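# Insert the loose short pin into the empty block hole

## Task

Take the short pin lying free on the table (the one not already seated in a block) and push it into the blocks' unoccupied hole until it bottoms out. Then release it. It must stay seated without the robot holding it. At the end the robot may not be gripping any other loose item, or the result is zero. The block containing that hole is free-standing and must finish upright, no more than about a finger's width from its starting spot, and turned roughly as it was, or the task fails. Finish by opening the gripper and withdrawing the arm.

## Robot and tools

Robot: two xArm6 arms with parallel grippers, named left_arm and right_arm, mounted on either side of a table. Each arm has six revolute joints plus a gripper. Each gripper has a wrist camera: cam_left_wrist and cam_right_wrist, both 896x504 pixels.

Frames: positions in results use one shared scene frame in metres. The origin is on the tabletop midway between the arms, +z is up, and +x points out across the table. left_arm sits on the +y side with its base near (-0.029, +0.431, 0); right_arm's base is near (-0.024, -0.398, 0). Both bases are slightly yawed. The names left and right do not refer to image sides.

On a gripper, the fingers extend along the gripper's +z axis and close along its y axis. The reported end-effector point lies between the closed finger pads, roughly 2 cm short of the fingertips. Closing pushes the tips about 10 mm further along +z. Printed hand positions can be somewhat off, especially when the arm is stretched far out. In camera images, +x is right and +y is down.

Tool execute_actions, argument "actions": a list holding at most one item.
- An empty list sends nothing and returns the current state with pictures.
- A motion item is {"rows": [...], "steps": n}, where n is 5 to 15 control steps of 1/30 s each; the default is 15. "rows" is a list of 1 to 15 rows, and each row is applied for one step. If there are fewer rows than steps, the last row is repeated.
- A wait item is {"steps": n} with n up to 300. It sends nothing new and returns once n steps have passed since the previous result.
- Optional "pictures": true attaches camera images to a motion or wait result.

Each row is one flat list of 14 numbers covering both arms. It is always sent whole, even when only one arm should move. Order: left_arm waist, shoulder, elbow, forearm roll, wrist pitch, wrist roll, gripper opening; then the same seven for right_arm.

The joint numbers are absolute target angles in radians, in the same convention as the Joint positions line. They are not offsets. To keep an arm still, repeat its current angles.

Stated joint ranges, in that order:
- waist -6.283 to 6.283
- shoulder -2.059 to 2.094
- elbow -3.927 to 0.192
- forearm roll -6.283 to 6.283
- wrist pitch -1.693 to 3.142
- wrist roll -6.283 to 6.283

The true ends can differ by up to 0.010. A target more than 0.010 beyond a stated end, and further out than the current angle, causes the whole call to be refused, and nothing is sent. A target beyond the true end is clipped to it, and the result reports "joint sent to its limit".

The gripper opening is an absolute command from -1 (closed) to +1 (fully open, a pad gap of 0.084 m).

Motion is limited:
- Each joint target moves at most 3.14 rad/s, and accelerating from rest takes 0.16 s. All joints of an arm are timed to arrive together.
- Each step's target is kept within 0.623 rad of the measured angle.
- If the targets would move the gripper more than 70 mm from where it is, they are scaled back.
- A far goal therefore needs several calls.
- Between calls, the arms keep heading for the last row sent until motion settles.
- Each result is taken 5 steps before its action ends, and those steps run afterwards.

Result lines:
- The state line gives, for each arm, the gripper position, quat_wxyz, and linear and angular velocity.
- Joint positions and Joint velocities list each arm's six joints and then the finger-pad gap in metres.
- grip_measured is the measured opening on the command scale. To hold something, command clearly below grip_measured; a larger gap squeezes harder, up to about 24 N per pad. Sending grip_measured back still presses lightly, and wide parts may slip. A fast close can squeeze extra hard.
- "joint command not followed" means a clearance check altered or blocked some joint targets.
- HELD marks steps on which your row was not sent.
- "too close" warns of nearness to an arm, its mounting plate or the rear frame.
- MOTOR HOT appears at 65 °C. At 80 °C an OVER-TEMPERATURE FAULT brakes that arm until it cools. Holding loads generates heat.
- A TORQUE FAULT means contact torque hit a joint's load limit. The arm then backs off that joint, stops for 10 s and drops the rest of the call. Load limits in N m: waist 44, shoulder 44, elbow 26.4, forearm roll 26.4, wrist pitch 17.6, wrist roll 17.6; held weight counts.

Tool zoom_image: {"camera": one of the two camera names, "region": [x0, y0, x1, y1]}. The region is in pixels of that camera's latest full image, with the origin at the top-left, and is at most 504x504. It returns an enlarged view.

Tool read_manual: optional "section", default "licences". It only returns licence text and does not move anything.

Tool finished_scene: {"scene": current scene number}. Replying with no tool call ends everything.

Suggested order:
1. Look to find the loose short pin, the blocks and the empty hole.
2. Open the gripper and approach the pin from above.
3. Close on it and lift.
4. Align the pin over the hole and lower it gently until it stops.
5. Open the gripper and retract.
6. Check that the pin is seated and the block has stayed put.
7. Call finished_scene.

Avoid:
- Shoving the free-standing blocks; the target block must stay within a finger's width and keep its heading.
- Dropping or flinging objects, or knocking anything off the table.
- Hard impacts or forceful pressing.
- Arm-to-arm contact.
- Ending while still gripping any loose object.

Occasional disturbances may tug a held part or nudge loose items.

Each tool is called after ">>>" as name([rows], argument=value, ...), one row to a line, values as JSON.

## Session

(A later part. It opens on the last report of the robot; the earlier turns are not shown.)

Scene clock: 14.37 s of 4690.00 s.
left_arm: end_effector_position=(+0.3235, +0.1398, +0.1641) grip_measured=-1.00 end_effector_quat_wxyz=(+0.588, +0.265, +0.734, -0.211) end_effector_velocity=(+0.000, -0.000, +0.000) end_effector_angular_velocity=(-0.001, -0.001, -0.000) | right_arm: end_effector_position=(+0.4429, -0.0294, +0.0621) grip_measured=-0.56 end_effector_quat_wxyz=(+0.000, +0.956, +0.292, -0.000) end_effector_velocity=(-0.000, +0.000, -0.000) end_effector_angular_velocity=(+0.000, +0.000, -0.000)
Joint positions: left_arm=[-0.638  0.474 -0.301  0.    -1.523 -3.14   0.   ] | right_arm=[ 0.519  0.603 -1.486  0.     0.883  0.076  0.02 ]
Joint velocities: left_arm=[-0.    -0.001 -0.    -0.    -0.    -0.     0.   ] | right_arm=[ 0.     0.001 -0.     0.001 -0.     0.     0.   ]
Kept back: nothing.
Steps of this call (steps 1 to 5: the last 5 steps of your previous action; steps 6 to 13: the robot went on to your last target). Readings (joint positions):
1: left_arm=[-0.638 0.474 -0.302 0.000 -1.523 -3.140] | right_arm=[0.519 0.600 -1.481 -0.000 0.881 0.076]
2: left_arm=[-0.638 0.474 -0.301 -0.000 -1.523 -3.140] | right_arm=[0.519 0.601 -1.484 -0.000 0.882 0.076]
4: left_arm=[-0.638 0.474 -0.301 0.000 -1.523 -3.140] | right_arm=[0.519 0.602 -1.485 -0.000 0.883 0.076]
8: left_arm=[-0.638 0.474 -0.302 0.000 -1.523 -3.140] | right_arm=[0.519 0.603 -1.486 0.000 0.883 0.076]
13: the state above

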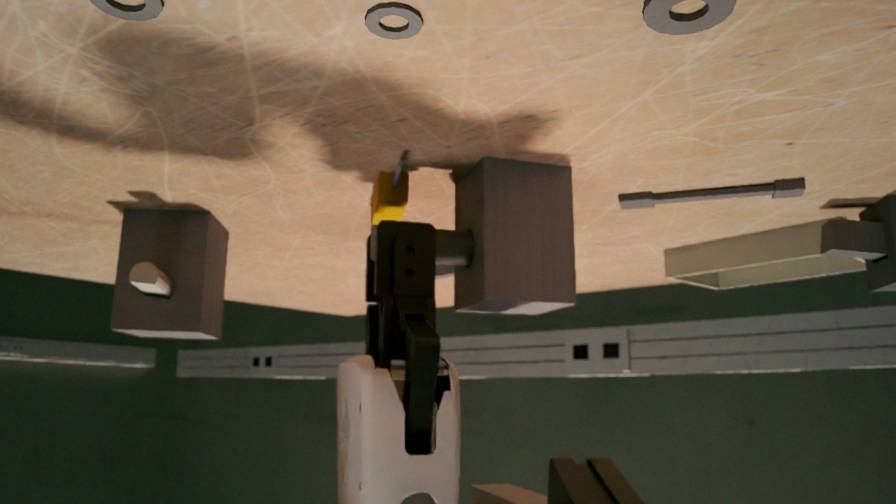

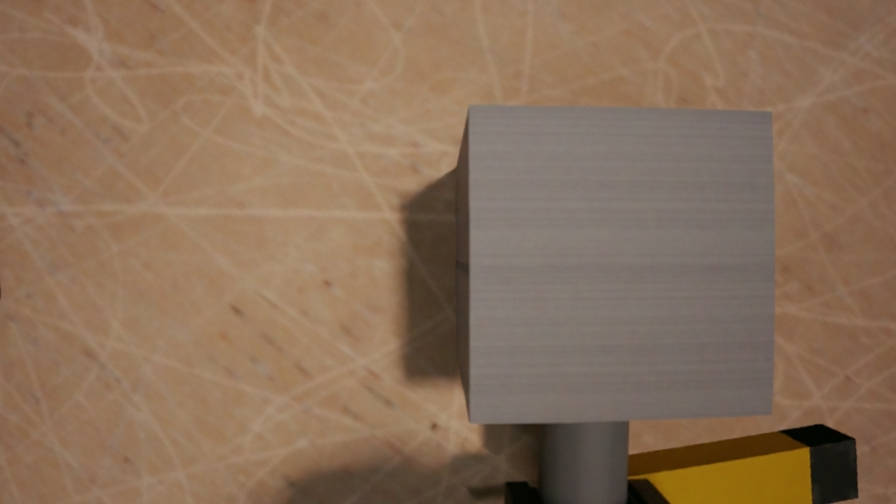

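>>> execute_actions(actions=[])

Scene clock: 14.77 s of 4690.00 s.
left_arm: end_effector_position=(+0.3235, +0.1398, +0.1641) grip_measured=-1.00 end_effector_quat_wxyz=(+0.588, +0.265, +0.734, -0.211) end_effector_velocity=(-0.000, -0.000, +0.001) end_effector_angular_velocity=(-0.001, -0.002, -0.000) | right_arm: end_effector_position=(+0.4429, -0.0294, +0.0621) grip_measured=-0.56 end_effector_quat_wxyz=(+0.000, +0.956, +0.292, +0.000) end_effector_velocity=(-0.000, +0.000, -0.000) end_effector_angular_velocity=(+0.001, +0.001, -0.002)
Joint positions: left_arm=[-0.638  0.474 -0.302 -0.    -1.523 -3.14   0.   ] | right_arm=[ 0.519  0.603 -1.486 -0.     0.883  0.076  0.02 ]
Joint velocities: left_arm=[-0.    -0.001  0.     0.    -0.001  0.     0.   ] | right_arm=[-0.     0.    -0.     0.002 -0.     0.    -0.   ]
Kept back: nothing.
Steps of this call (steps 1 to 12: the robot went on to your last target). Readings (joint positions):
1: left_arm=[-0.638 0.474 -0.301 0.000 -1.523 -3.140] | right_arm=[0.519 0.603 -1.486 0.000 0.883 0.076]
2: left_arm=[-0.638 0.474 -0.301 0.000 -1.523 -3.140] | right_arm=[0.519 0.603 -1.486 0.000 0.883 0.076]
4: left_arm=[-0.638 0.474 -0.302 0.000 -1.522 -3.140] | right_arm=[0.519 0.603 -1.486 0.000 0.883 0.076]
8: left_arm=[-0.638 0.474 -0.301 -0.000 -1.523 -3.140] | right_arm=[0.519 0.603 -1.486 0.000 0.883 0.076]
12: the state above
All arms were judged still, so your last target was given up. Only a new action makes them travel on or press farther. Fingers that are still opening or closing keep moving.

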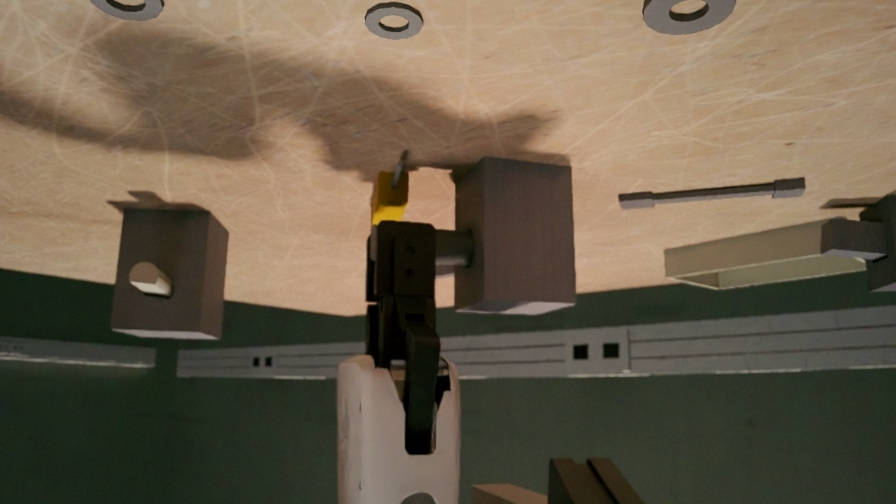

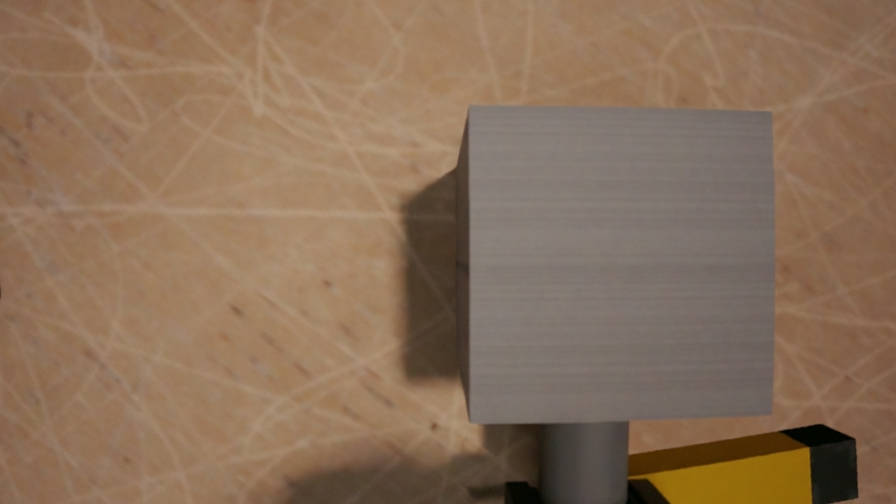

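>>> execute_actions([
  {"rows": [[-0.638,0.474,-0.3015,0,-1.5225,-3.14,-1, 0.5187,0.6047,-1.4891,0,0.8845,0.0759,-1],[-0.638,0.474,-0.3015,0,-1.5225,-3.14,-1, 0.5186,0.6066,-1.4923,0,0.8857,0.0758,-1],[-0.638,0.474,-0.3015,0,-1.5225,-3.14,-1, 0.5186,0.6086,-1.4956,0,0.8870,0.0758,-1],[-0.638,0.474,-0.3015,0,-1.5225,-3.14,-1, 0.5185,0.6105,-1.4988,0,0.8883,0.0757,-1],[-0.638,0.474,-0.3015,0,-1.5225,-3.14,-1, 0.5184,0.6125,-1.5020,0,0.8895,0.0756,-1],[-0.638,0.474,-0.3015,0,-1.5225,-3.14,-1, 0.5183,0.6144,-1.5052,0,0.8908,0.0755,-1],[-0.638,0.474,-0.3015,0,-1.5225,-3.14,-1, 0.5182,0.6164,-1.5084,0,0.8921,0.0754,-1],[-0.638,0.474,-0.3015,0,-1.5225,-3.14,-1, 0.5181,0.6183,-1.5117,0,0.8934,0.0753,-1],[-0.638,0.474,-0.3015,0,-1.5225,-3.14,-1, 0.5181,0.6203,-1.5149,0,0.8946,0.0753,-1],[-0.638,0.474,-0.3015,0,-1.5225,-3.14,-1, 0.5180,0.6222,-1.5181,0,0.8959,0.0752,-1]], "steps": 15},
])

>>> execute_actions([
  {"steps": 10},
], pictures=true)

Scene clock: 15.53 s of 4690.00 s.
left_arm: end_effector_position=(+0.3235, +0.1398, +0.1641) grip_measured=-1.00 end_effector_quat_wxyz=(+0.588, +0.265, +0.734, -0.211) end_effector_velocity=(-0.000, +0.000, +0.000) end_effector_angular_velocity=(+0.001, -0.000, -0.000) | right_arm: end_effector_position=(+0.4468, -0.0268, +0.0620) grip_measured=-0.56 end_effector_quat_wxyz=(+0.000, +0.956, +0.292, -0.000) end_effector_velocity=(+0.015, +0.010, +0.000) end_effector_angular_velocity=(+0.001, -0.001, -0.000)
Joint positions: left_arm=[-0.638  0.474 -0.301  0.    -1.523 -3.14   0.   ] | right_arm=[ 0.518  0.618 -1.511 -0.     0.893  0.075  0.02 ]
Joint velocities: left_arm=[ 0.    -0.001  0.001  0.    -0.     0.001  0.   ] | right_arm=[-0.003  0.058 -0.096 -0.     0.037 -0.003 -0.   ]
Steps of this call (steps 1 to 13: nothing new was sent; steps 14 to 23: the first 10 steps of this action). Readings (joint positions):
14: left_arm=[-0.638 0.474 -0.301 -0.000 -1.523 -3.140] | right_arm=[0.519 0.603 -1.486 0.000 0.883 0.076]
15: left_arm=[-0.638 0.474 -0.302 -0.000 -1.523 -3.140] | right_arm=[0.519 0.604 -1.487 0.000 0.884 0.076]
17: left_arm=[-0.638 0.474 -0.301 0.000 -1.522 -3.140] | right_arm=[0.519 0.607 -1.492 0.000 0.886 0.076]
21: left_arm=[-0.638 0.474 -0.301 -0.000 -1.523 -3.140] | right_arm=[0.518 0.614 -1.505 -0.000 0.891 0.076]
23: the state above

Scene clock: 15.87 s of 4690.00 s.
left_arm: end_effector_position=(+0.3235, +0.1398, +0.1641) grip_measured=-1.00 end_effector_quat_wxyz=(+0.588, +0.265, +0.734, -0.211) end_effector_velocity=(-0.000, +0.001, -0.001) end_effector_angular_velocity=(+0.002, +0.003, +0.002) | right_arm: end_effector_position=(+0.4477, -0.0262, +0.0619) grip_measured=-0.56 end_effector_quat_wxyz=(+0.000, +0.956, +0.292, -0.000) end_effector_velocity=(+0.000, +0.000, -0.000) end_effector_angular_velocity=(+0.001, +0.000, -0.001)
Joint positions: left_arm=[-0.638  0.474 -0.301  0.    -1.523 -3.14   0.   ] | right_arm=[ 0.518  0.622 -1.518  0.     0.896  0.075  0.02 ]
Joint velocities: left_arm=[ 0.001  0.002  0.001 -0.    -0.    -0.     0.   ] | right_arm=[-0.     0.001 -0.001  0.001 -0.001 -0.    -0.   ]
Kept back: nothing.
Steps of this call (steps 1 to 5: the last 5 steps of your previous action; steps 6 to 10: the robot went on to your last target). Readings (joint positions):
1: left_arm=[-0.638 0.474 -0.301 -0.000 -1.523 -3.140] | right_arm=[0.518 0.620 -1.514 0.000 0.894 0.075]
2: left_arm=[-0.638 0.474 -0.302 -0.000 -1.523 -3.140] | right_arm=[0.518 0.621 -1.516 0.000 0.895 0.075]
4: left_arm=[-0.638 0.474 -0.302 -0.000 -1.523 -3.140] | right_arm=[0.518 0.622 -1.517 0.000 0.896 0.075]
8: left_arm=[-0.638 0.474 -0.302 -0.000 -1.523 -3.140] | right_arm=[0.518 0.622 -1.518 0.000 0.896 0.075]
10: the state above

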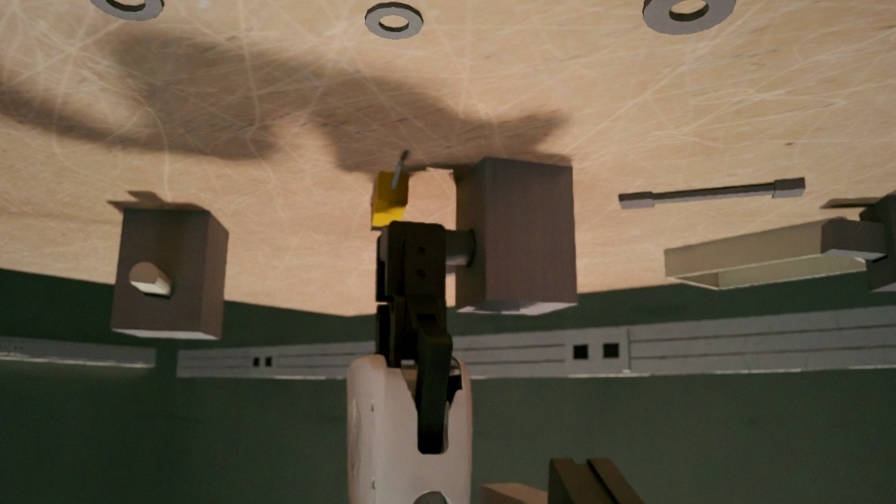

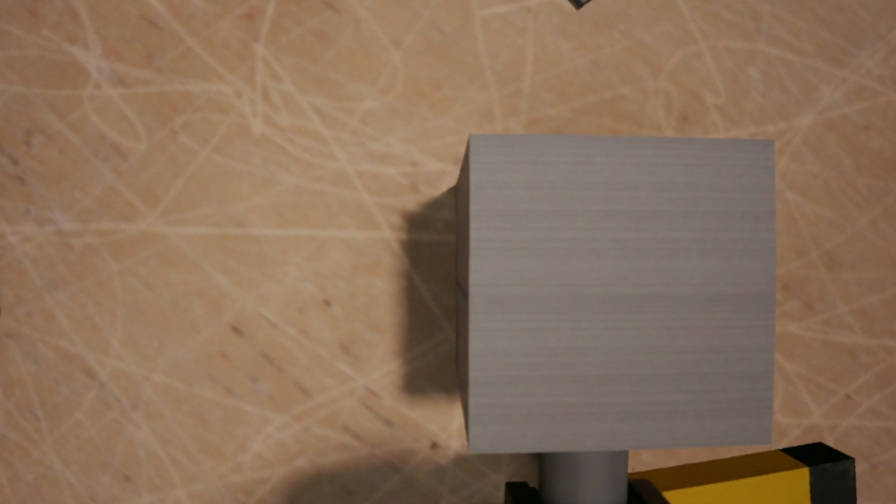

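>>> execute_actions([
  {"rows": [[-0.638,0.474,-0.3015,0,-1.5225,-3.14,-1, 0.5179,0.6239,-1.5209,0,0.8970,0.0751,-1],[-0.638,0.474,-0.3015,0,-1.5225,-3.14,-1, 0.5179,0.6255,-1.5236,0,0.8981,0.0751,-1],[-0.638,0.474,-0.3015,0,-1.5225,-3.14,-1, 0.5178,0.6272,-1.5264,0,0.8992,0.0750,-1],[-0.638,0.474,-0.3015,0,-1.5225,-3.14,-1, 0.5177,0.6288,-1.5291,0,0.9003,0.0749,-1]], "steps": 15},
], pictures=true)

Scene clock: 16.57 s of 4690.00 s.
left_arm: end_effector_position=(+0.3235, +0.1398, +0.1641) grip_measured=-1.00 end_effector_quat_wxyz=(+0.588, +0.265, +0.734, -0.211) end_effector_velocity=(+0.000, +0.001, -0.000) end_effector_angular_velocity=(+0.000, +0.001, +0.001) | right_arm: end_effector_position=(+0.4495, -0.0250, +0.0620) grip_measured=-0.56 end_effector_quat_wxyz=(+0.000, +0.956, +0.292, -0.000) end_effector_velocity=(+0.000, -0.000, -0.000) end_effector_angular_velocity=(-0.000, +0.000, +0.001)
Joint positions: left_arm=[-0.638  0.474 -0.302 -0.    -1.523 -3.14   0.   ] | right_arm=[ 0.518  0.629 -1.529 -0.     0.9    0.075  0.02 ]
Joint velocities: left_arm=[ 0.001  0.     0.     0.     0.    -0.     0.   ] | right_arm=[-0.     0.001 -0.001 -0.     0.001 -0.001 -0.   ]
Steps of this call (steps 1 to 11: the robot went on to your last target; steps 12 to 21: the first 10 steps of this action). Readings (joint positions):
12: left_arm=[-0.638 0.474 -0.302 0.000 -1.523 -3.140] | right_arm=[0.518 0.622 -1.518 0.000 0.896 0.075]
13: left_arm=[-0.638 0.474 -0.301 0.000 -1.523 -3.140] | right_arm=[0.518 0.623 -1.519 0.000 0.897 0.075]
15: left_arm=[-0.638 0.474 -0.301 -0.000 -1.523 -3.140] | right_arm=[0.518 0.626 -1.524 -0.000 0.898 0.075]
19: left_arm=[-0.638 0.474 -0.302 -0.000 -1.523 -3.140] | right_arm=[0.518 0.629 -1.529 -0.000 0.900 0.075]
21: the state above

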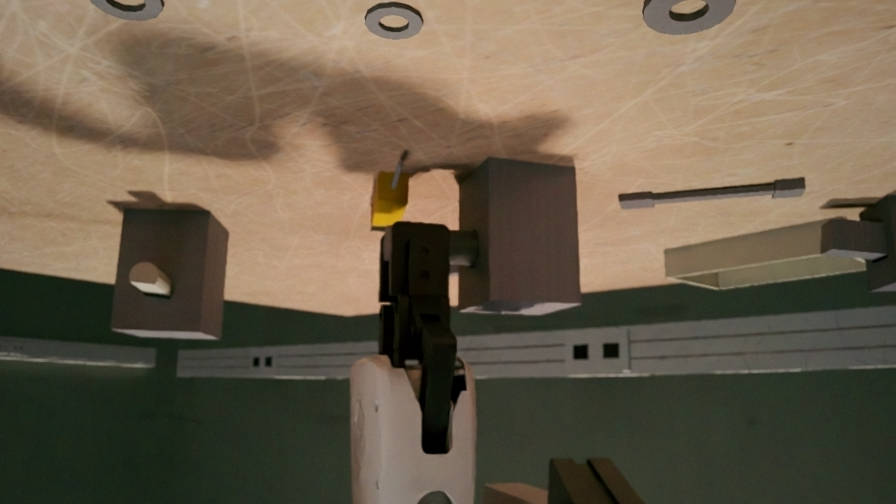

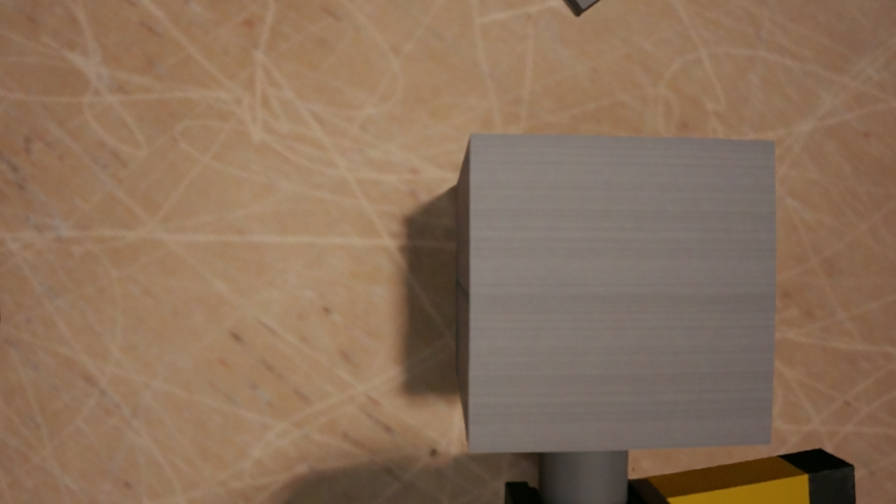

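>>> zoom_image(camera="cam_right_wrist", region=[400, 120, 660, 504])

>>> zoom_image(camera="cam_left_wrist", region=[360, 140, 600, 330])

Region (400, 120, 660, 504) of cam_right_wrist's 896x504 image, scaled by 1.312, with more detail than that image has; it fills the left 341 columns of this view, and the rest is white.

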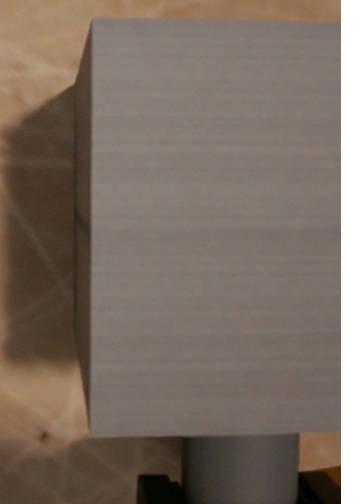

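Region (360, 140, 600, 330) of cam_left_wrist's 896x504 image, scaled by 2.100, with more detail than that image has; it fills the top 399 rows of this view, and the rest is white.

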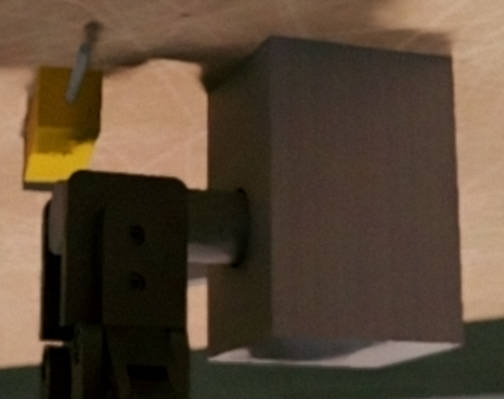

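>>> execute_actions([
  {"rows": [[-0.638,0.474,-0.3015,0,-1.5225,-3.14,-1, 0.5177,0.6288,-1.5291,0,0.9003,0.0749,-0.7],[-0.638,0.474,-0.3015,0,-1.5225,-3.14,-1, 0.5177,0.6288,-1.5291,0,0.9003,0.0749,-0.58],[-0.638,0.474,-0.3015,0,-1.5225,-3.14,-1, 0.5177,0.6288,-1.5291,0,0.9003,0.0749,-0.52],[-0.638,0.474,-0.3015,0,-1.5225,-3.14,-1, 0.5177,0.6288,-1.5291,0,0.9003,0.0749,-0.45],[-0.638,0.474,-0.3015,0,-1.5225,-3.14,-1, 0.5177,0.6288,-1.5291,0,0.9003,0.0749,-0.35],[-0.638,0.474,-0.3015,0,-1.5225,-3.14,-1, 0.5177,0.6288,-1.5291,0,0.9003,0.0749,-0.2],[-0.638,0.474,-0.3015,0,-1.5225,-3.14,-1, 0.5177,0.6288,-1.5291,0,0.9003,0.0749,0.0]], "steps": 15},
], pictures=true)

Scene clock: 17.43 s of 4690.00 s.
left_arm: end_effector_position=(+0.3235, +0.1398, +0.1641) grip_measured=-1.00 end_effector_quat_wxyz=(+0.588, +0.265, +0.734, -0.211) end_effector_velocity=(+0.000, -0.000, +0.000) end_effector_angular_velocity=(+0.000, -0.002, -0.000) | right_arm: end_effector_position=(+0.4500, -0.0247, +0.0628) grip_measured=-0.01 end_effector_quat_wxyz=(-0.000, +0.956, +0.292, +0.001) end_effector_velocity=(-0.004, -0.003, -0.006) end_effector_angular_velocity=(-0.011, +0.012, +0.000)
Joint positions: left_arm=[-0.638  0.474 -0.301 -0.    -1.523 -3.14   0.   ] | right_arm=[ 0.518  0.628 -1.53  -0.     0.9    0.075  0.043]
Joint velocities: left_arm=[ 0.    -0.001 -0.     0.    -0.     0.001  0.   ] | right_arm=[ 0.     0.004  0.009 -0.001  0.003  0.     0.002]
Steps of this call (steps 1 to 5: the last 5 steps of your previous action; steps 6 to 15: the robot went on to your last target; step 16: nothing new was sent; steps 17 to 26: the first 10 steps of this action). Readings (joint positions):
17: left_arm=[-0.638 0.474 -0.301 0.000 -1.523 -3.140] | right_arm=[0.518 0.629 -1.529 -0.000 0.900 0.075]
18: left_arm=[-0.638 0.474 -0.302 -0.000 -1.523 -3.140] | right_arm=[0.518 0.629 -1.529 -0.000 0.900 0.075]
20: left_arm=[-0.638 0.474 -0.302 0.000 -1.523 -3.140] | right_arm=[0.518 0.629 -1.529 0.000 0.900 0.075]
24: left_arm=[-0.638 0.474 -0.301 -0.000 -1.523 -3.140] | right_arm=[0.518 0.628 -1.530 -0.000 0.900 0.075]
26: the state above

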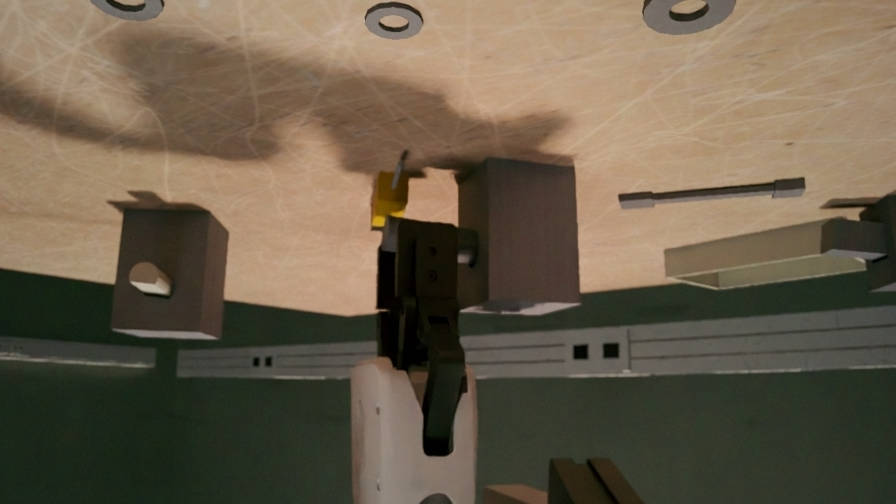

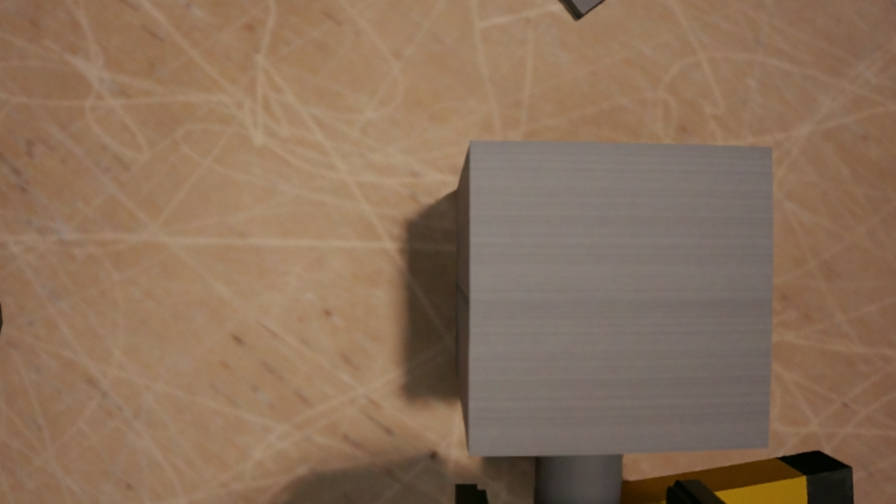

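>>> execute_actions([
  {"rows": [[-0.638,0.474,-0.3015,0,-1.5225,-3.14,-1, 0.5177,0.622,-1.5315,0,0.9095,0.0749,0.0],[-0.638,0.474,-0.3015,0,-1.5225,-3.14,-1, 0.5177,0.612,-1.535,0,0.923,0.0749,0.0],[-0.638,0.474,-0.3015,0,-1.5225,-3.14,-1, 0.5177,0.599,-1.540,0,0.941,0.0749,0.0],[-0.638,0.474,-0.3015,0,-1.5225,-3.14,-1, 0.5177,0.5856,-1.5453,0,0.9597,0.0749,0.0],[-0.638,0.474,-0.3015,0,-1.5225,-3.14,-1, 0.5177,0.572,-1.554,0,0.982,0.0749,0.0],[-0.638,0.474,-0.3015,0,-1.5225,-3.14,-1, 0.5177,0.559,-1.5635,0,1.0045,0.0749,0.0],[-0.638,0.474,-0.3015,0,-1.5225,-3.14,-1, 0.5177,0.5466,-1.5739,0,1.0273,0.0749,0.0],[-0.638,0.474,-0.3015,0,-1.5225,-3.14,-1, 0.5177,0.530,-1.590,0,1.060,0.0749,0.0],[-0.638,0.474,-0.3015,0,-1.5225,-3.14,-1, 0.5177,0.512,-1.607,0,1.095,0.0749,0.0],[-0.638,0.474,-0.3015,0,-1.5225,-3.14,-1, 0.5177,0.495,-1.622,0,1.127,0.0749,0.0],[-0.638,0.474,-0.3015,0,-1.5225,-3.14,-1, 0.5177,0.480,-1.635,0,1.155,0.0749,0.0]], "steps": 15},
])

>>> execute_actions([
  {"steps": 8},
], pictures=true)

Scene clock: 18.37 s of 4690.00 s.
left_arm: end_effector_position=(+0.3235, +0.1398, +0.1641) grip_measured=-1.00 end_effector_quat_wxyz=(+0.588, +0.265, +0.734, -0.211) end_effector_velocity=(+0.000, +0.000, -0.001) end_effector_angular_velocity=(+0.000, +0.001, +0.001) | right_arm: end_effector_position=(+0.4496, -0.0249, +0.1282) grip_measured=-0.01 end_effector_quat_wxyz=(-0.000, +0.956, +0.292, +0.001) end_effector_velocity=(-0.011, -0.009, +0.357) end_effector_angular_velocity=(-0.013, +0.015, +0.001)
Joint positions: left_arm=[-0.638  0.474 -0.302 -0.    -1.522 -3.14   0.   ] | right_arm=[ 0.518  0.538 -1.584 -0.     1.045  0.075  0.044]
Joint velocities: left_arm=[ 0.     0.001 -0.    -0.     0.    -0.001  0.   ] | right_arm=[-0.    -0.435 -0.384 -0.001  0.84  -0.001 -0.   ]
Steps of this call (steps 1 to 5: the last 5 steps of your previous action; steps 6 to 15: the robot went on to your last target; steps 16 to 18: nothing new was sent; steps 19 to 28: the first 10 steps of this action). Readings (joint positions):
19: left_arm=[-0.638 0.474 -0.302 -0.000 -1.523 -3.140] | right_arm=[0.518 0.629 -1.529 0.000 0.901 0.075]
20: left_arm=[-0.638 0.474 -0.302 -0.000 -1.523 -3.140] | right_arm=[0.518 0.627 -1.529 0.000 0.905 0.075]
22: left_arm=[-0.638 0.474 -0.301 0.000 -1.522 -3.140] | right_arm=[0.518 0.615 -1.532 0.000 0.924 0.075]
26: left_arm=[-0.638 0.474 -0.302 -0.000 -1.523 -3.140] | right_arm=[0.518 0.565 -1.561 -0.000 0.995 0.075]
28: the state above

Scene clock: 18.63 s of 4690.00 s.
left_arm: end_effector_position=(+0.3235, +0.1398, +0.1641) grip_measured=-1.00 end_effector_quat_wxyz=(+0.588, +0.265, +0.734, -0.211) end_effector_velocity=(-0.001, +0.000, -0.001) end_effector_angular_velocity=(+0.002, +0.002, -0.001) | right_arm: end_effector_position=(+0.4468, -0.0271, +0.1758) grip_measured=-0.01 end_effector_quat_wxyz=(-0.000, +0.956, +0.292, +0.001) end_effector_velocity=(-0.032, -0.025, -0.077) end_effector_angular_velocity=(-0.114, +0.144, -0.000)
Joint positions: left_arm=[-0.638  0.474 -0.302 -0.    -1.523 -3.14   0.   ] | right_arm=[ 0.518  0.48  -1.635  0.     1.154  0.075  0.044]
Joint velocities: left_arm=[-0.001  0.001  0.001 -0.    -0.     0.     0.   ] | right_arm=[-0.     0.069  0.079 -0.     0.035  0.    -0.   ]
Kept back: nothing.
Steps of this call (steps 1 to 5: the last 5 steps of your previous action; steps 6 to 8: the robot went on to your last target). Readings (joint positions):
1: left_arm=[-0.638 0.474 -0.302 0.000 -1.523 -3.140] | right_arm=[0.518 0.523 -1.597 -0.000 1.074 0.075]
2: left_arm=[-0.638 0.474 -0.301 -0.000 -1.523 -3.140] | right_arm=[0.518 0.507 -1.611 -0.000 1.104 0.075]
4: left_arm=[-0.638 0.474 -0.301 -0.000 -1.523 -3.140] | right_arm=[0.518 0.482 -1.634 -0.000 1.140 0.075]
8: the state above

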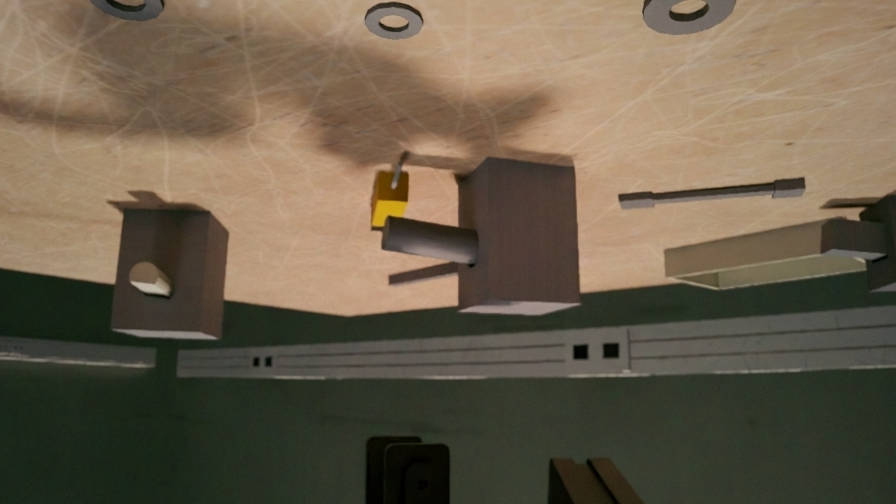

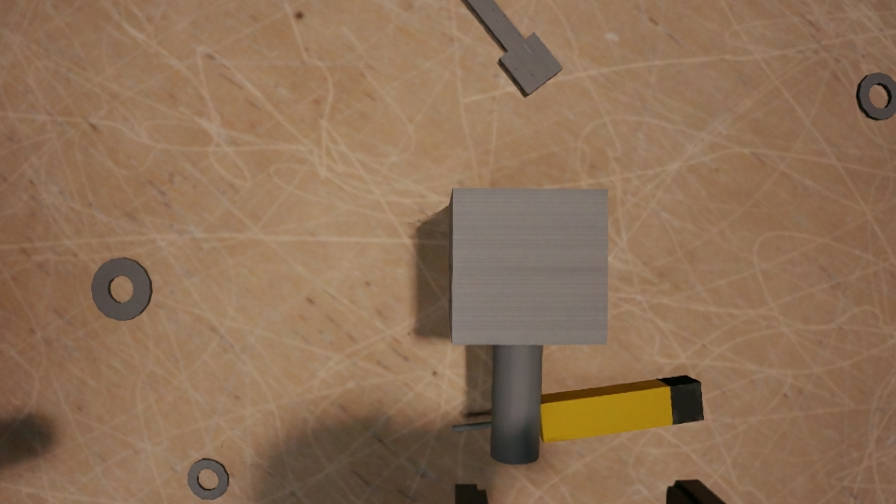

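>>> zoom_image(camera="cam_left_wrist", region=[360, 140, 600, 330])

Region (360, 140, 600, 330) of cam_left_wrist's 896x504 image, scaled by 2.100, with more detail than that image has; it fills the top 399 rows of this view, and the rest is white.

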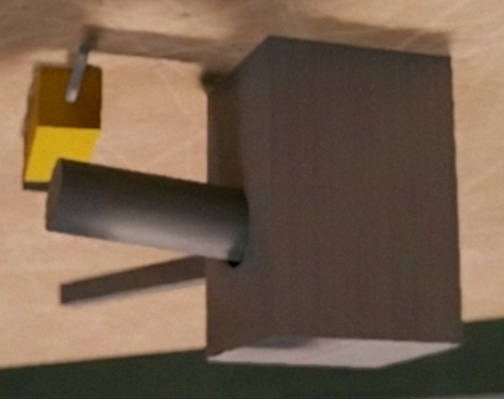

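>>> execute_actions([
  {"rows": [[-0.638,0.474,-0.3015,0,-1.5225,-3.14,-1, 0.5177,0.478,-1.610,0,1.121,0.0749,0.0],[-0.638,0.474,-0.3015,0,-1.5225,-3.14,-1, 0.5177,0.475,-1.571,0,1.068,0.0749,0.0],[-0.638,0.474,-0.3015,0,-1.5225,-3.14,-1, 0.5177,0.472,-1.526,0,1.007,0.0749,0.0],[-0.638,0.474,-0.3015,0,-1.5225,-3.14,-1, 0.5177,0.469,-1.481,0,0.946,0.0749,0.0],[-0.638,0.474,-0.3015,0,-1.5225,-3.14,-1, 0.5177,0.466,-1.440,0,0.890,0.0749,0.0],[-0.638,0.474,-0.3015,0,-1.5225,-3.14,-1, 0.5177,0.463,-1.405,0,0.842,0.0749,0.0],[-0.638,0.474,-0.3015,0,-1.5225,-3.14,-1, 0.5177,0.4616,-1.3805,0,0.8089,0.0749,0.0],[-0.638,0.474,-0.3015,0,-1.5225,-3.14,-1, 0.5177,0.4766,-1.3802,0,0.7936,0.0749,0.0],[-0.638,0.474,-0.3015,0,-1.5225,-3.14,-1, 0.5177,0.4926,-1.3800,0,0.7774,0.0749,0.0],[-0.638,0.474,-0.3015,0,-1.5225,-3.14,-1, 0.5177,0.5086,-1.3797,0,0.7611,0.0749,0.0],[-0.638,0.474,-0.3015,0,-1.5225,-3.14,-1, 0.5177,0.5246,-1.3794,0,0.7448,0.0749,0.0],[-0.638,0.474,-0.3015,0,-1.5225,-3.14,-1, 0.5177,0.5396,-1.3791,0,0.7295,0.0749,0.0],[-0.638,0.474,-0.3015,0,-1.5225,-3.14,-1, 0.5177,0.5526,-1.3789,0,0.7163,0.0749,0.0],[-0.638,0.474,-0.3015,0,-1.5225,-3.14,-1, 0.5177,0.5616,-1.3788,0,0.7072,0.0749,0.0],[-0.638,0.474,-0.3015,0,-1.5225,-3.14,-1, 0.5177,0.5657,-1.3787,0,0.7030,0.0749,0.0]], "steps": 15},
])

>>> execute_actions([
  {"steps": 14},
], pictures=true)

Scene clock: 21.37 s of 4690.00 s.
left_arm: end_effector_position=(+0.3235, +0.1398, +0.1641) grip_measured=-1.00 end_effector_quat_wxyz=(+0.588, +0.265, +0.734, -0.211) end_effector_velocity=(+0.000, +0.000, +0.001) end_effector_angular_velocity=(-0.001, -0.001, +0.001) | right_arm: end_effector_position=(+0.4447, -0.0288, +0.1077) grip_measured=-0.01 end_effector_quat_wxyz=(-0.017, +0.955, +0.292, +0.044) end_effector_velocity=(+0.015, +0.013, -0.250) end_effector_angular_velocity=(+0.150, -0.189, -0.001)
Joint positions: left_arm=[-0.638  0.474 -0.302  0.    -1.522 -3.14   0.   ] | right_arm=[ 0.518  0.474 -1.397  0.     0.827  0.075  0.044]
Joint velocities: left_arm=[ 0.001 -0.001 -0.    -0.    -0.    -0.     0.   ] | right_arm=[ 0.     0.276  0.427  0.001 -0.944  0.001  0.   ]
Steps of this call (steps 1 to 30: the robot went on to your last target; steps 31 to 72: nothing new was sent; steps 73 to 82: the first 10 steps of this action). Readings (joint positions):
73: left_arm=[-0.638 0.474 -0.301 0.000 -1.523 -3.140] | right_arm=[0.518 0.480 -1.635 -0.000 1.154 0.075]
74: left_arm=[-0.638 0.474 -0.302 -0.000 -1.523 -3.140] | right_arm=[0.518 0.479 -1.629 -0.000 1.145 0.075]
76: left_arm=[-0.638 0.474 -0.302 0.000 -1.522 -3.140] | right_arm=[0.518 0.474 -1.592 -0.000 1.090 0.075]
80: left_arm=[-0.638 0.474 -0.302 -0.000 -1.523 -3.140] | right_arm=[0.518 0.468 -1.449 0.000 0.905 0.075]
82: the state above

Scene clock: 21.83 s of 4690.00 s.
left_arm: end_effector_position=(+0.3235, +0.1398, +0.1641) grip_measured=-1.00 end_effector_quat_wxyz=(+0.588, +0.265, +0.734, -0.211) end_effector_velocity=(+0.000, +0.000, -0.000) end_effector_angular_velocity=(+0.000, +0.000, +0.001) | right_arm: end_effector_position=(+0.4502, -0.0244, +0.0596) grip_measured=-0.01 end_effector_quat_wxyz=(-0.021, +0.955, +0.292, +0.053) end_effector_velocity=(-0.006, -0.005, -0.010) end_effector_angular_velocity=(-0.013, +0.018, +0.001)
Joint positions: left_arm=[-0.638  0.474 -0.302 -0.    -1.523 -3.14   0.   ] | right_arm=[ 0.518  0.564 -1.381 -0.     0.703  0.075  0.044]
Joint velocities: left_arm=[ 0.001  0.001 -0.     0.    -0.     0.     0.   ] | right_arm=[ 0.     0.007  0.014  0.001  0.001 -0.001 -0.   ]
Kept back: nothing.
Steps of this call (steps 1 to 5: the last 5 steps of your previous action; steps 6 to 14: the robot went on to your last target). Readings (joint positions):
1: left_arm=[-0.638 0.474 -0.301 -0.000 -1.523 -3.140] | right_arm=[0.518 0.486 -1.388 0.000 0.799 0.075]
2: left_arm=[-0.638 0.474 -0.302 -0.000 -1.523 -3.140] | right_arm=[0.518 0.502 -1.384 0.000 0.775 0.075]
4: left_arm=[-0.638 0.474 -0.301 0.000 -1.523 -3.140] | right_arm=[0.518 0.534 -1.380 0.000 0.739 0.075]
8: left_arm=[-0.638 0.474 -0.302 -0.000 -1.523 -3.140] | right_arm=[0.518 0.566 -1.377 0.000 0.707 0.075]
14: the state above

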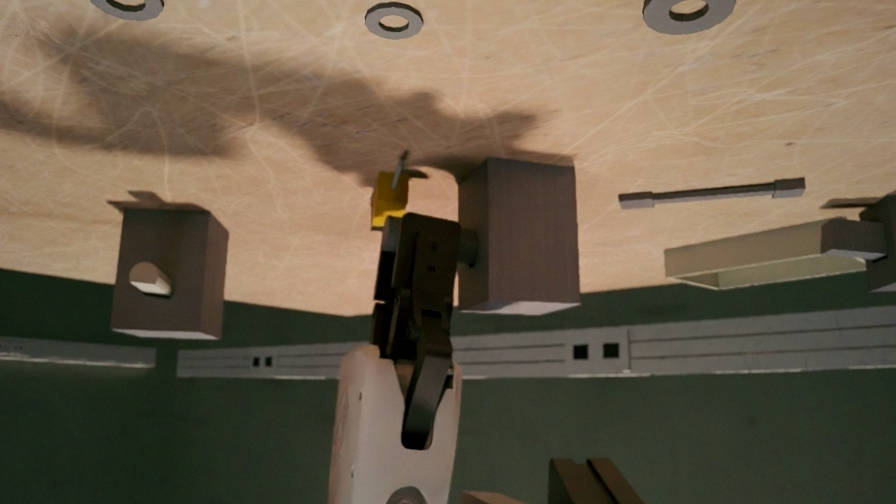

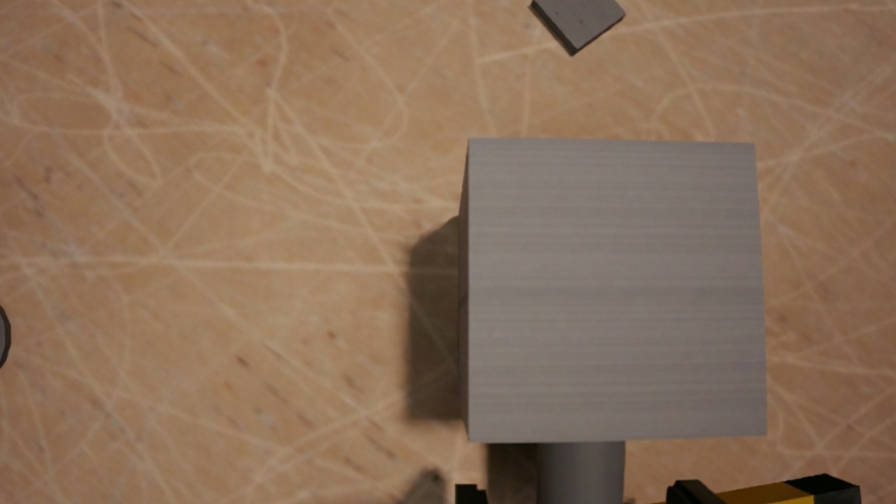

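>>> execute_actions([
  {"rows": [[-0.638,0.474,-0.3015,0,-1.5225,-3.14,-1, 0.5177,0.5657,-1.3787,0,0.7030,0.0749,-0.1],[-0.638,0.474,-0.3015,0,-1.5225,-3.14,-1, 0.5177,0.5657,-1.3787,0,0.7030,0.0749,-0.2],[-0.638,0.474,-0.3015,0,-1.5225,-3.14,-1, 0.5177,0.5657,-1.3787,0,0.7030,0.0749,-0.3],[-0.638,0.474,-0.3015,0,-1.5225,-3.14,-1, 0.5177,0.5657,-1.3787,0,0.7030,0.0749,-0.4],[-0.638,0.474,-0.3015,0,-1.5225,-3.14,-1, 0.5177,0.5657,-1.3787,0,0.7030,0.0749,-0.46],[-0.638,0.474,-0.3015,0,-1.5225,-3.14,-1, 0.5177,0.5657,-1.3787,0,0.7030,0.0749,-0.51],[-0.638,0.474,-0.3015,0,-1.5225,-3.14,-1, 0.5177,0.5657,-1.3787,0,0.7030,0.0749,-0.55],[-0.638,0.474,-0.3015,0,-1.5225,-3.14,-1, 0.5177,0.5657,-1.3787,0,0.7030,0.0749,-0.6],[-0.638,0.474,-0.3015,0,-1.5225,-3.14,-1, 0.5177,0.5657,-1.3787,0,0.7030,0.0749,-0.7],[-0.638,0.474,-0.3015,0,-1.5225,-3.14,-1, 0.5177,0.5657,-1.3787,0,0.7030,0.0749,-0.85],[-0.638,0.474,-0.3015,0,-1.5225,-3.14,-1, 0.5177,0.5657,-1.3787,0,0.7030,0.0749,-1]], "steps": 15},
])

>>> execute_actions([
  {"steps": 6},
], pictures=true)

Scene clock: 22.57 s of 4690.00 s.
left_arm: end_effector_position=(+0.3235, +0.1398, +0.1641) grip_measured=-1.00 end_effector_quat_wxyz=(+0.588, +0.265, +0.734, -0.211) end_effector_velocity=(-0.000, -0.000, -0.000) end_effector_angular_velocity=(+0.001, +0.001, -0.000) | right_arm: end_effector_position=(+0.4493, -0.0251, +0.0578) grip_measured=-0.56 end_effector_quat_wxyz=(-0.020, +0.955, +0.292, +0.051) end_effector_velocity=(-0.000, -0.000, -0.001) end_effector_angular_velocity=(-0.001, +0.001, -0.001)
Joint positions: left_arm=[-0.638  0.474 -0.302  0.    -1.523 -3.14   0.   ] | right_arm=[ 0.518  0.566 -1.379 -0.     0.703  0.075  0.02 ]
Joint velocities: left_arm=[-0.     0.001 -0.     0.     0.001 -0.     0.   ] | right_arm=[ 0.     0.001  0.    -0.     0.     0.001  0.   ]
Steps of this call (steps 1 to 12: the robot went on to your last target; steps 13 to 22: the first 10 steps of this action). Readings (joint positions):
13: left_arm=[-0.638 0.474 -0.301 0.000 -1.523 -3.140] | right_arm=[0.518 0.566 -1.379 -0.000 0.703 0.075]
14: left_arm=[-0.638 0.474 -0.301 0.000 -1.523 -3.140] | right_arm=[0.518 0.566 -1.379 -0.000 0.703 0.075]
16: left_arm=[-0.638 0.474 -0.302 -0.000 -1.523 -3.140] | right_arm=[0.518 0.566 -1.379 -0.000 0.703 0.075]
20: left_arm=[-0.638 0.474 -0.301 0.000 -1.523 -3.140] | right_arm=[0.518 0.566 -1.379 0.000 0.703 0.075]
22: the state above

Scene clock: 22.77 s of 4690.00 s.
left_arm: end_effector_position=(+0.3235, +0.1398, +0.1641) grip_measured=-1.00 end_effector_quat_wxyz=(+0.588, +0.265, +0.734, -0.211) end_effector_velocity=(+0.000, +0.000, +0.000) end_effector_angular_velocity=(+0.000, -0.001, +0.001) | right_arm: end_effector_position=(+0.4493, -0.0251, +0.0578) grip_measured=-0.56 end_effector_quat_wxyz=(-0.020, +0.955, +0.292, +0.051) end_effector_velocity=(+0.000, +0.000, +0.001) end_effector_angular_velocity=(+0.001, -0.001, +0.000)
Joint positions: left_arm=[-0.638  0.474 -0.301  0.    -1.523 -3.14   0.   ] | right_arm=[ 0.518  0.566 -1.379  0.     0.703  0.075  0.02 ]
Joint velocities: left_arm=[ 0.001 -0.001  0.     0.     0.     0.001  0.   ] | right_arm=[ 0.    -0.001  0.    -0.    -0.     0.     0.   ]
Kept back: nothing.
Steps of this call (steps 1 to 5: the last 5 steps of your previous action; step 6: the robot went on to your last target). Readings (joint positions):
1: left_arm=[-0.638 0.474 -0.301 0.000 -1.523 -3.140] | right_arm=[0.518 0.566 -1.379 -0.000 0.703 0.075]
2: left_arm=[-0.638 0.474 -0.301 -0.000 -1.522 -3.140] | right_arm=[0.518 0.566 -1.379 -0.000 0.703 0.075]
4: left_arm=[-0.638 0.474 -0.302 -0.000 -1.523 -3.140] | right_arm=[0.518 0.566 -1.379 -0.000 0.703 0.075]
6: the state above

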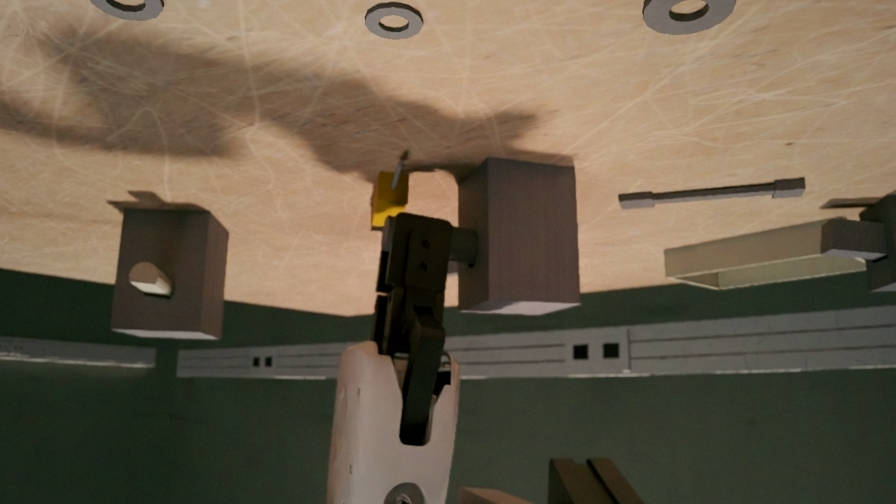

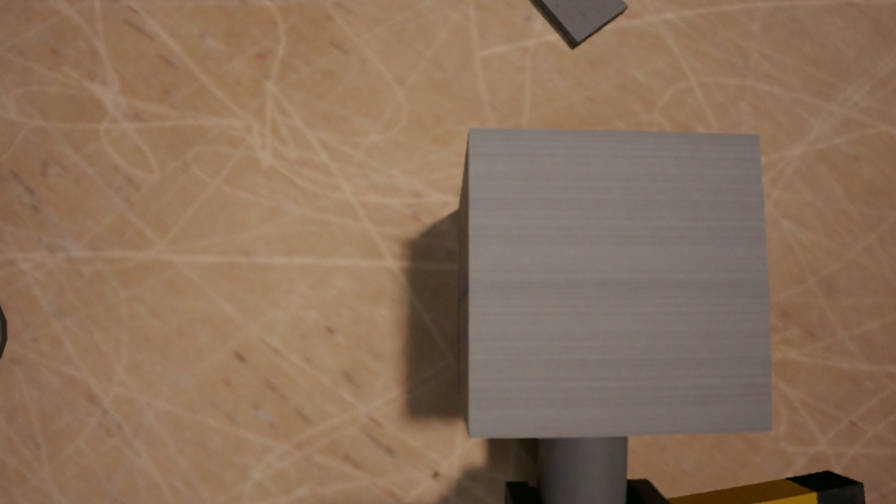

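>>> execute_actions([
  {"rows": [[-0.638,0.474,-0.3015,0,-1.5225,-3.14,-1, 0.5177,0.5728,-1.3961,0,0.7271,0.0749,-1],[-0.638,0.474,-0.3015,0,-1.5225,-3.14,-1, 0.5178,0.5798,-1.4136,0,0.7512,0.0750,-1],[-0.638,0.474,-0.3015,0,-1.5225,-3.14,-1, 0.5178,0.5869,-1.4310,0,0.7753,0.0750,-1],[-0.638,0.474,-0.3015,0,-1.5225,-3.14,-1, 0.5179,0.5940,-1.4484,0,0.7995,0.0751,-1],[-0.638,0.474,-0.3015,0,-1.5225,-3.14,-1, 0.5179,0.6010,-1.4658,0,0.8236,0.0751,-1],[-0.638,0.474,-0.3015,0,-1.5225,-3.14,-1, 0.5180,0.6081,-1.4833,0,0.8477,0.0752,-1],[-0.638,0.474,-0.3015,0,-1.5225,-3.14,-1, 0.5180,0.6151,-1.5007,0,0.8718,0.0752,-1],[-0.638,0.474,-0.3015,0,-1.5225,-3.14,-1, 0.5180,0.6222,-1.5181,0,0.8959,0.0752,-1]], "steps": 15},
])

>>> execute_actions([
  {"steps": 8},
], pictures=true)

Scene clock: 23.73 s of 4690.00 s.
left_arm: end_effector_position=(+0.3235, +0.1398, +0.1641) grip_measured=-1.00 end_effector_quat_wxyz=(+0.588, +0.265, +0.734, -0.211) end_effector_velocity=(-0.000, +0.001, -0.000) end_effector_angular_velocity=(+0.000, +0.002, +0.001) | right_arm: end_effector_position=(+0.4483, -0.0257, +0.0614) grip_measured=-0.56 end_effector_quat_wxyz=(-0.002, +0.956, +0.292, +0.005) end_effector_velocity=(-0.001, +0.001, +0.016) end_effector_angular_velocity=(-0.134, +0.170, +0.000)
Joint positions: left_arm=[-0.638  0.474 -0.302 -0.    -1.523 -3.14   0.   ] | right_arm=[ 0.518  0.617 -1.504 -0.     0.876  0.075  0.02 ]
Joint velocities: left_arm=[ 0.001  0.     0.001  0.    -0.    -0.001  0.   ] | right_arm=[ 0.002  0.124 -0.311  0.     0.403  0.001 -0.   ]
Steps of this call (steps 1 to 15: the robot went on to your last target; steps 16 to 19: nothing new was sent; steps 20 to 29: the first 10 steps of this action). Readings (joint positions):
20: left_arm=[-0.638 0.474 -0.302 0.000 -1.523 -3.140] | right_arm=[0.518 0.566 -1.379 0.000 0.704 0.075]
21: left_arm=[-0.638 0.474 -0.301 0.000 -1.523 -3.140] | right_arm=[0.518 0.568 -1.384 0.000 0.711 0.075]
23: left_arm=[-0.638 0.474 -0.301 -0.000 -1.523 -3.140] | right_arm=[0.518 0.577 -1.408 0.000 0.744 0.075]
27: left_arm=[-0.638 0.474 -0.301 0.000 -1.523 -3.140] | right_arm=[0.518 0.604 -1.474 -0.000 0.835 0.075]
29: the state above

Scene clock: 24.00 s of 4690.00 s.
left_arm: end_effector_position=(+0.3235, +0.1398, +0.1641) grip_measured=-1.00 end_effector_quat_wxyz=(+0.588, +0.265, +0.734, -0.211) end_effector_velocity=(+0.000, +0.000, +0.000) end_effector_angular_velocity=(-0.000, -0.000, +0.001) | right_arm: end_effector_position=(+0.4478, -0.0261, +0.0620) grip_measured=-0.56 end_effector_quat_wxyz=(-0.000, +0.956, +0.292, +0.000) end_effector_velocity=(+0.000, -0.000, -0.001) end_effector_angular_velocity=(-0.001, +0.001, -0.000)
Joint positions: left_arm=[-0.638  0.474 -0.301  0.    -1.522 -3.14   0.   ] | right_arm=[ 0.518  0.622 -1.518  0.     0.896  0.075  0.02 ]
Joint velocities: left_arm=[ 0.001  0.    -0.    -0.    -0.     0.     0.   ] | right_arm=[-0.     0.002 -0.002  0.     0.002 -0.    -0.   ]
Kept back: nothing.
Steps of this call (steps 1 to 5: the last 5 steps of your previous action; steps 6 to 8: the robot went on to your last target). Readings (joint positions):
1: left_arm=[-0.638 0.474 -0.301 0.000 -1.522 -3.140] | right_arm=[0.518 0.620 -1.512 -0.000 0.886 0.075]
2: left_arm=[-0.638 0.474 -0.301 0.000 -1.523 -3.140] | right_arm=[0.518 0.621 -1.515 -0.000 0.891 0.075]
4: left_arm=[-0.638 0.474 -0.301 -0.000 -1.522 -3.140] | right_arm=[0.518 0.622 -1.517 0.000 0.894 0.075]
8: the state above

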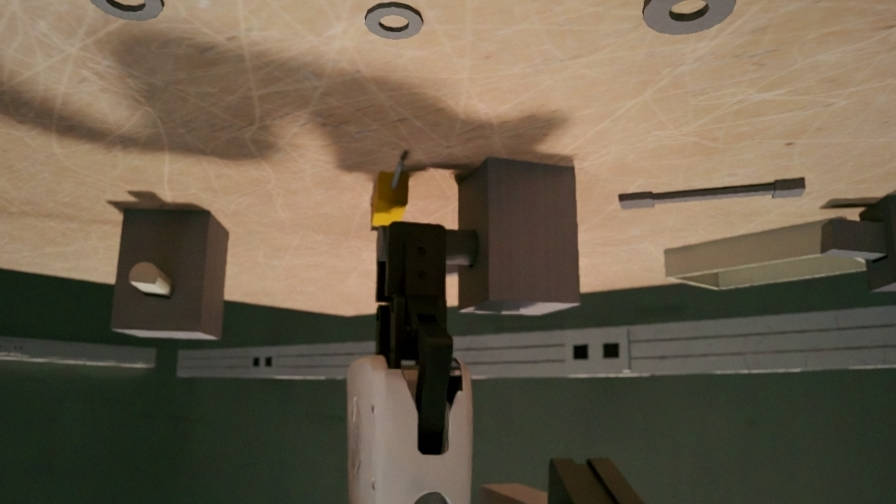

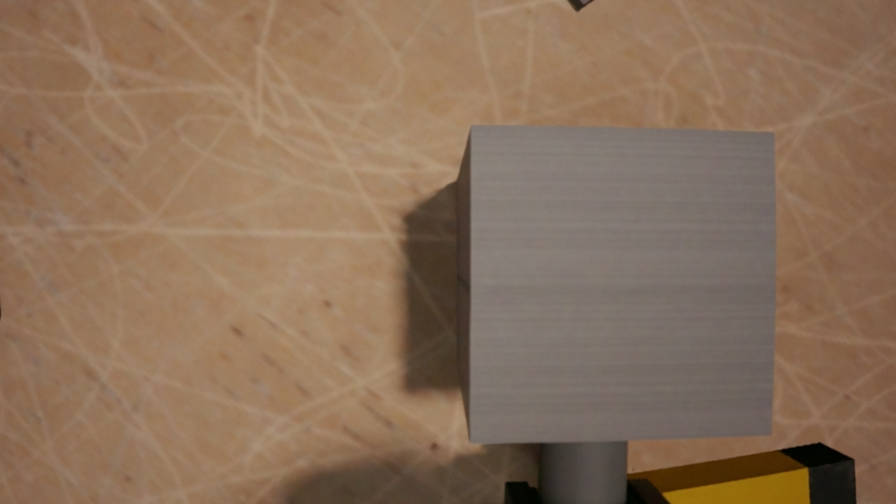

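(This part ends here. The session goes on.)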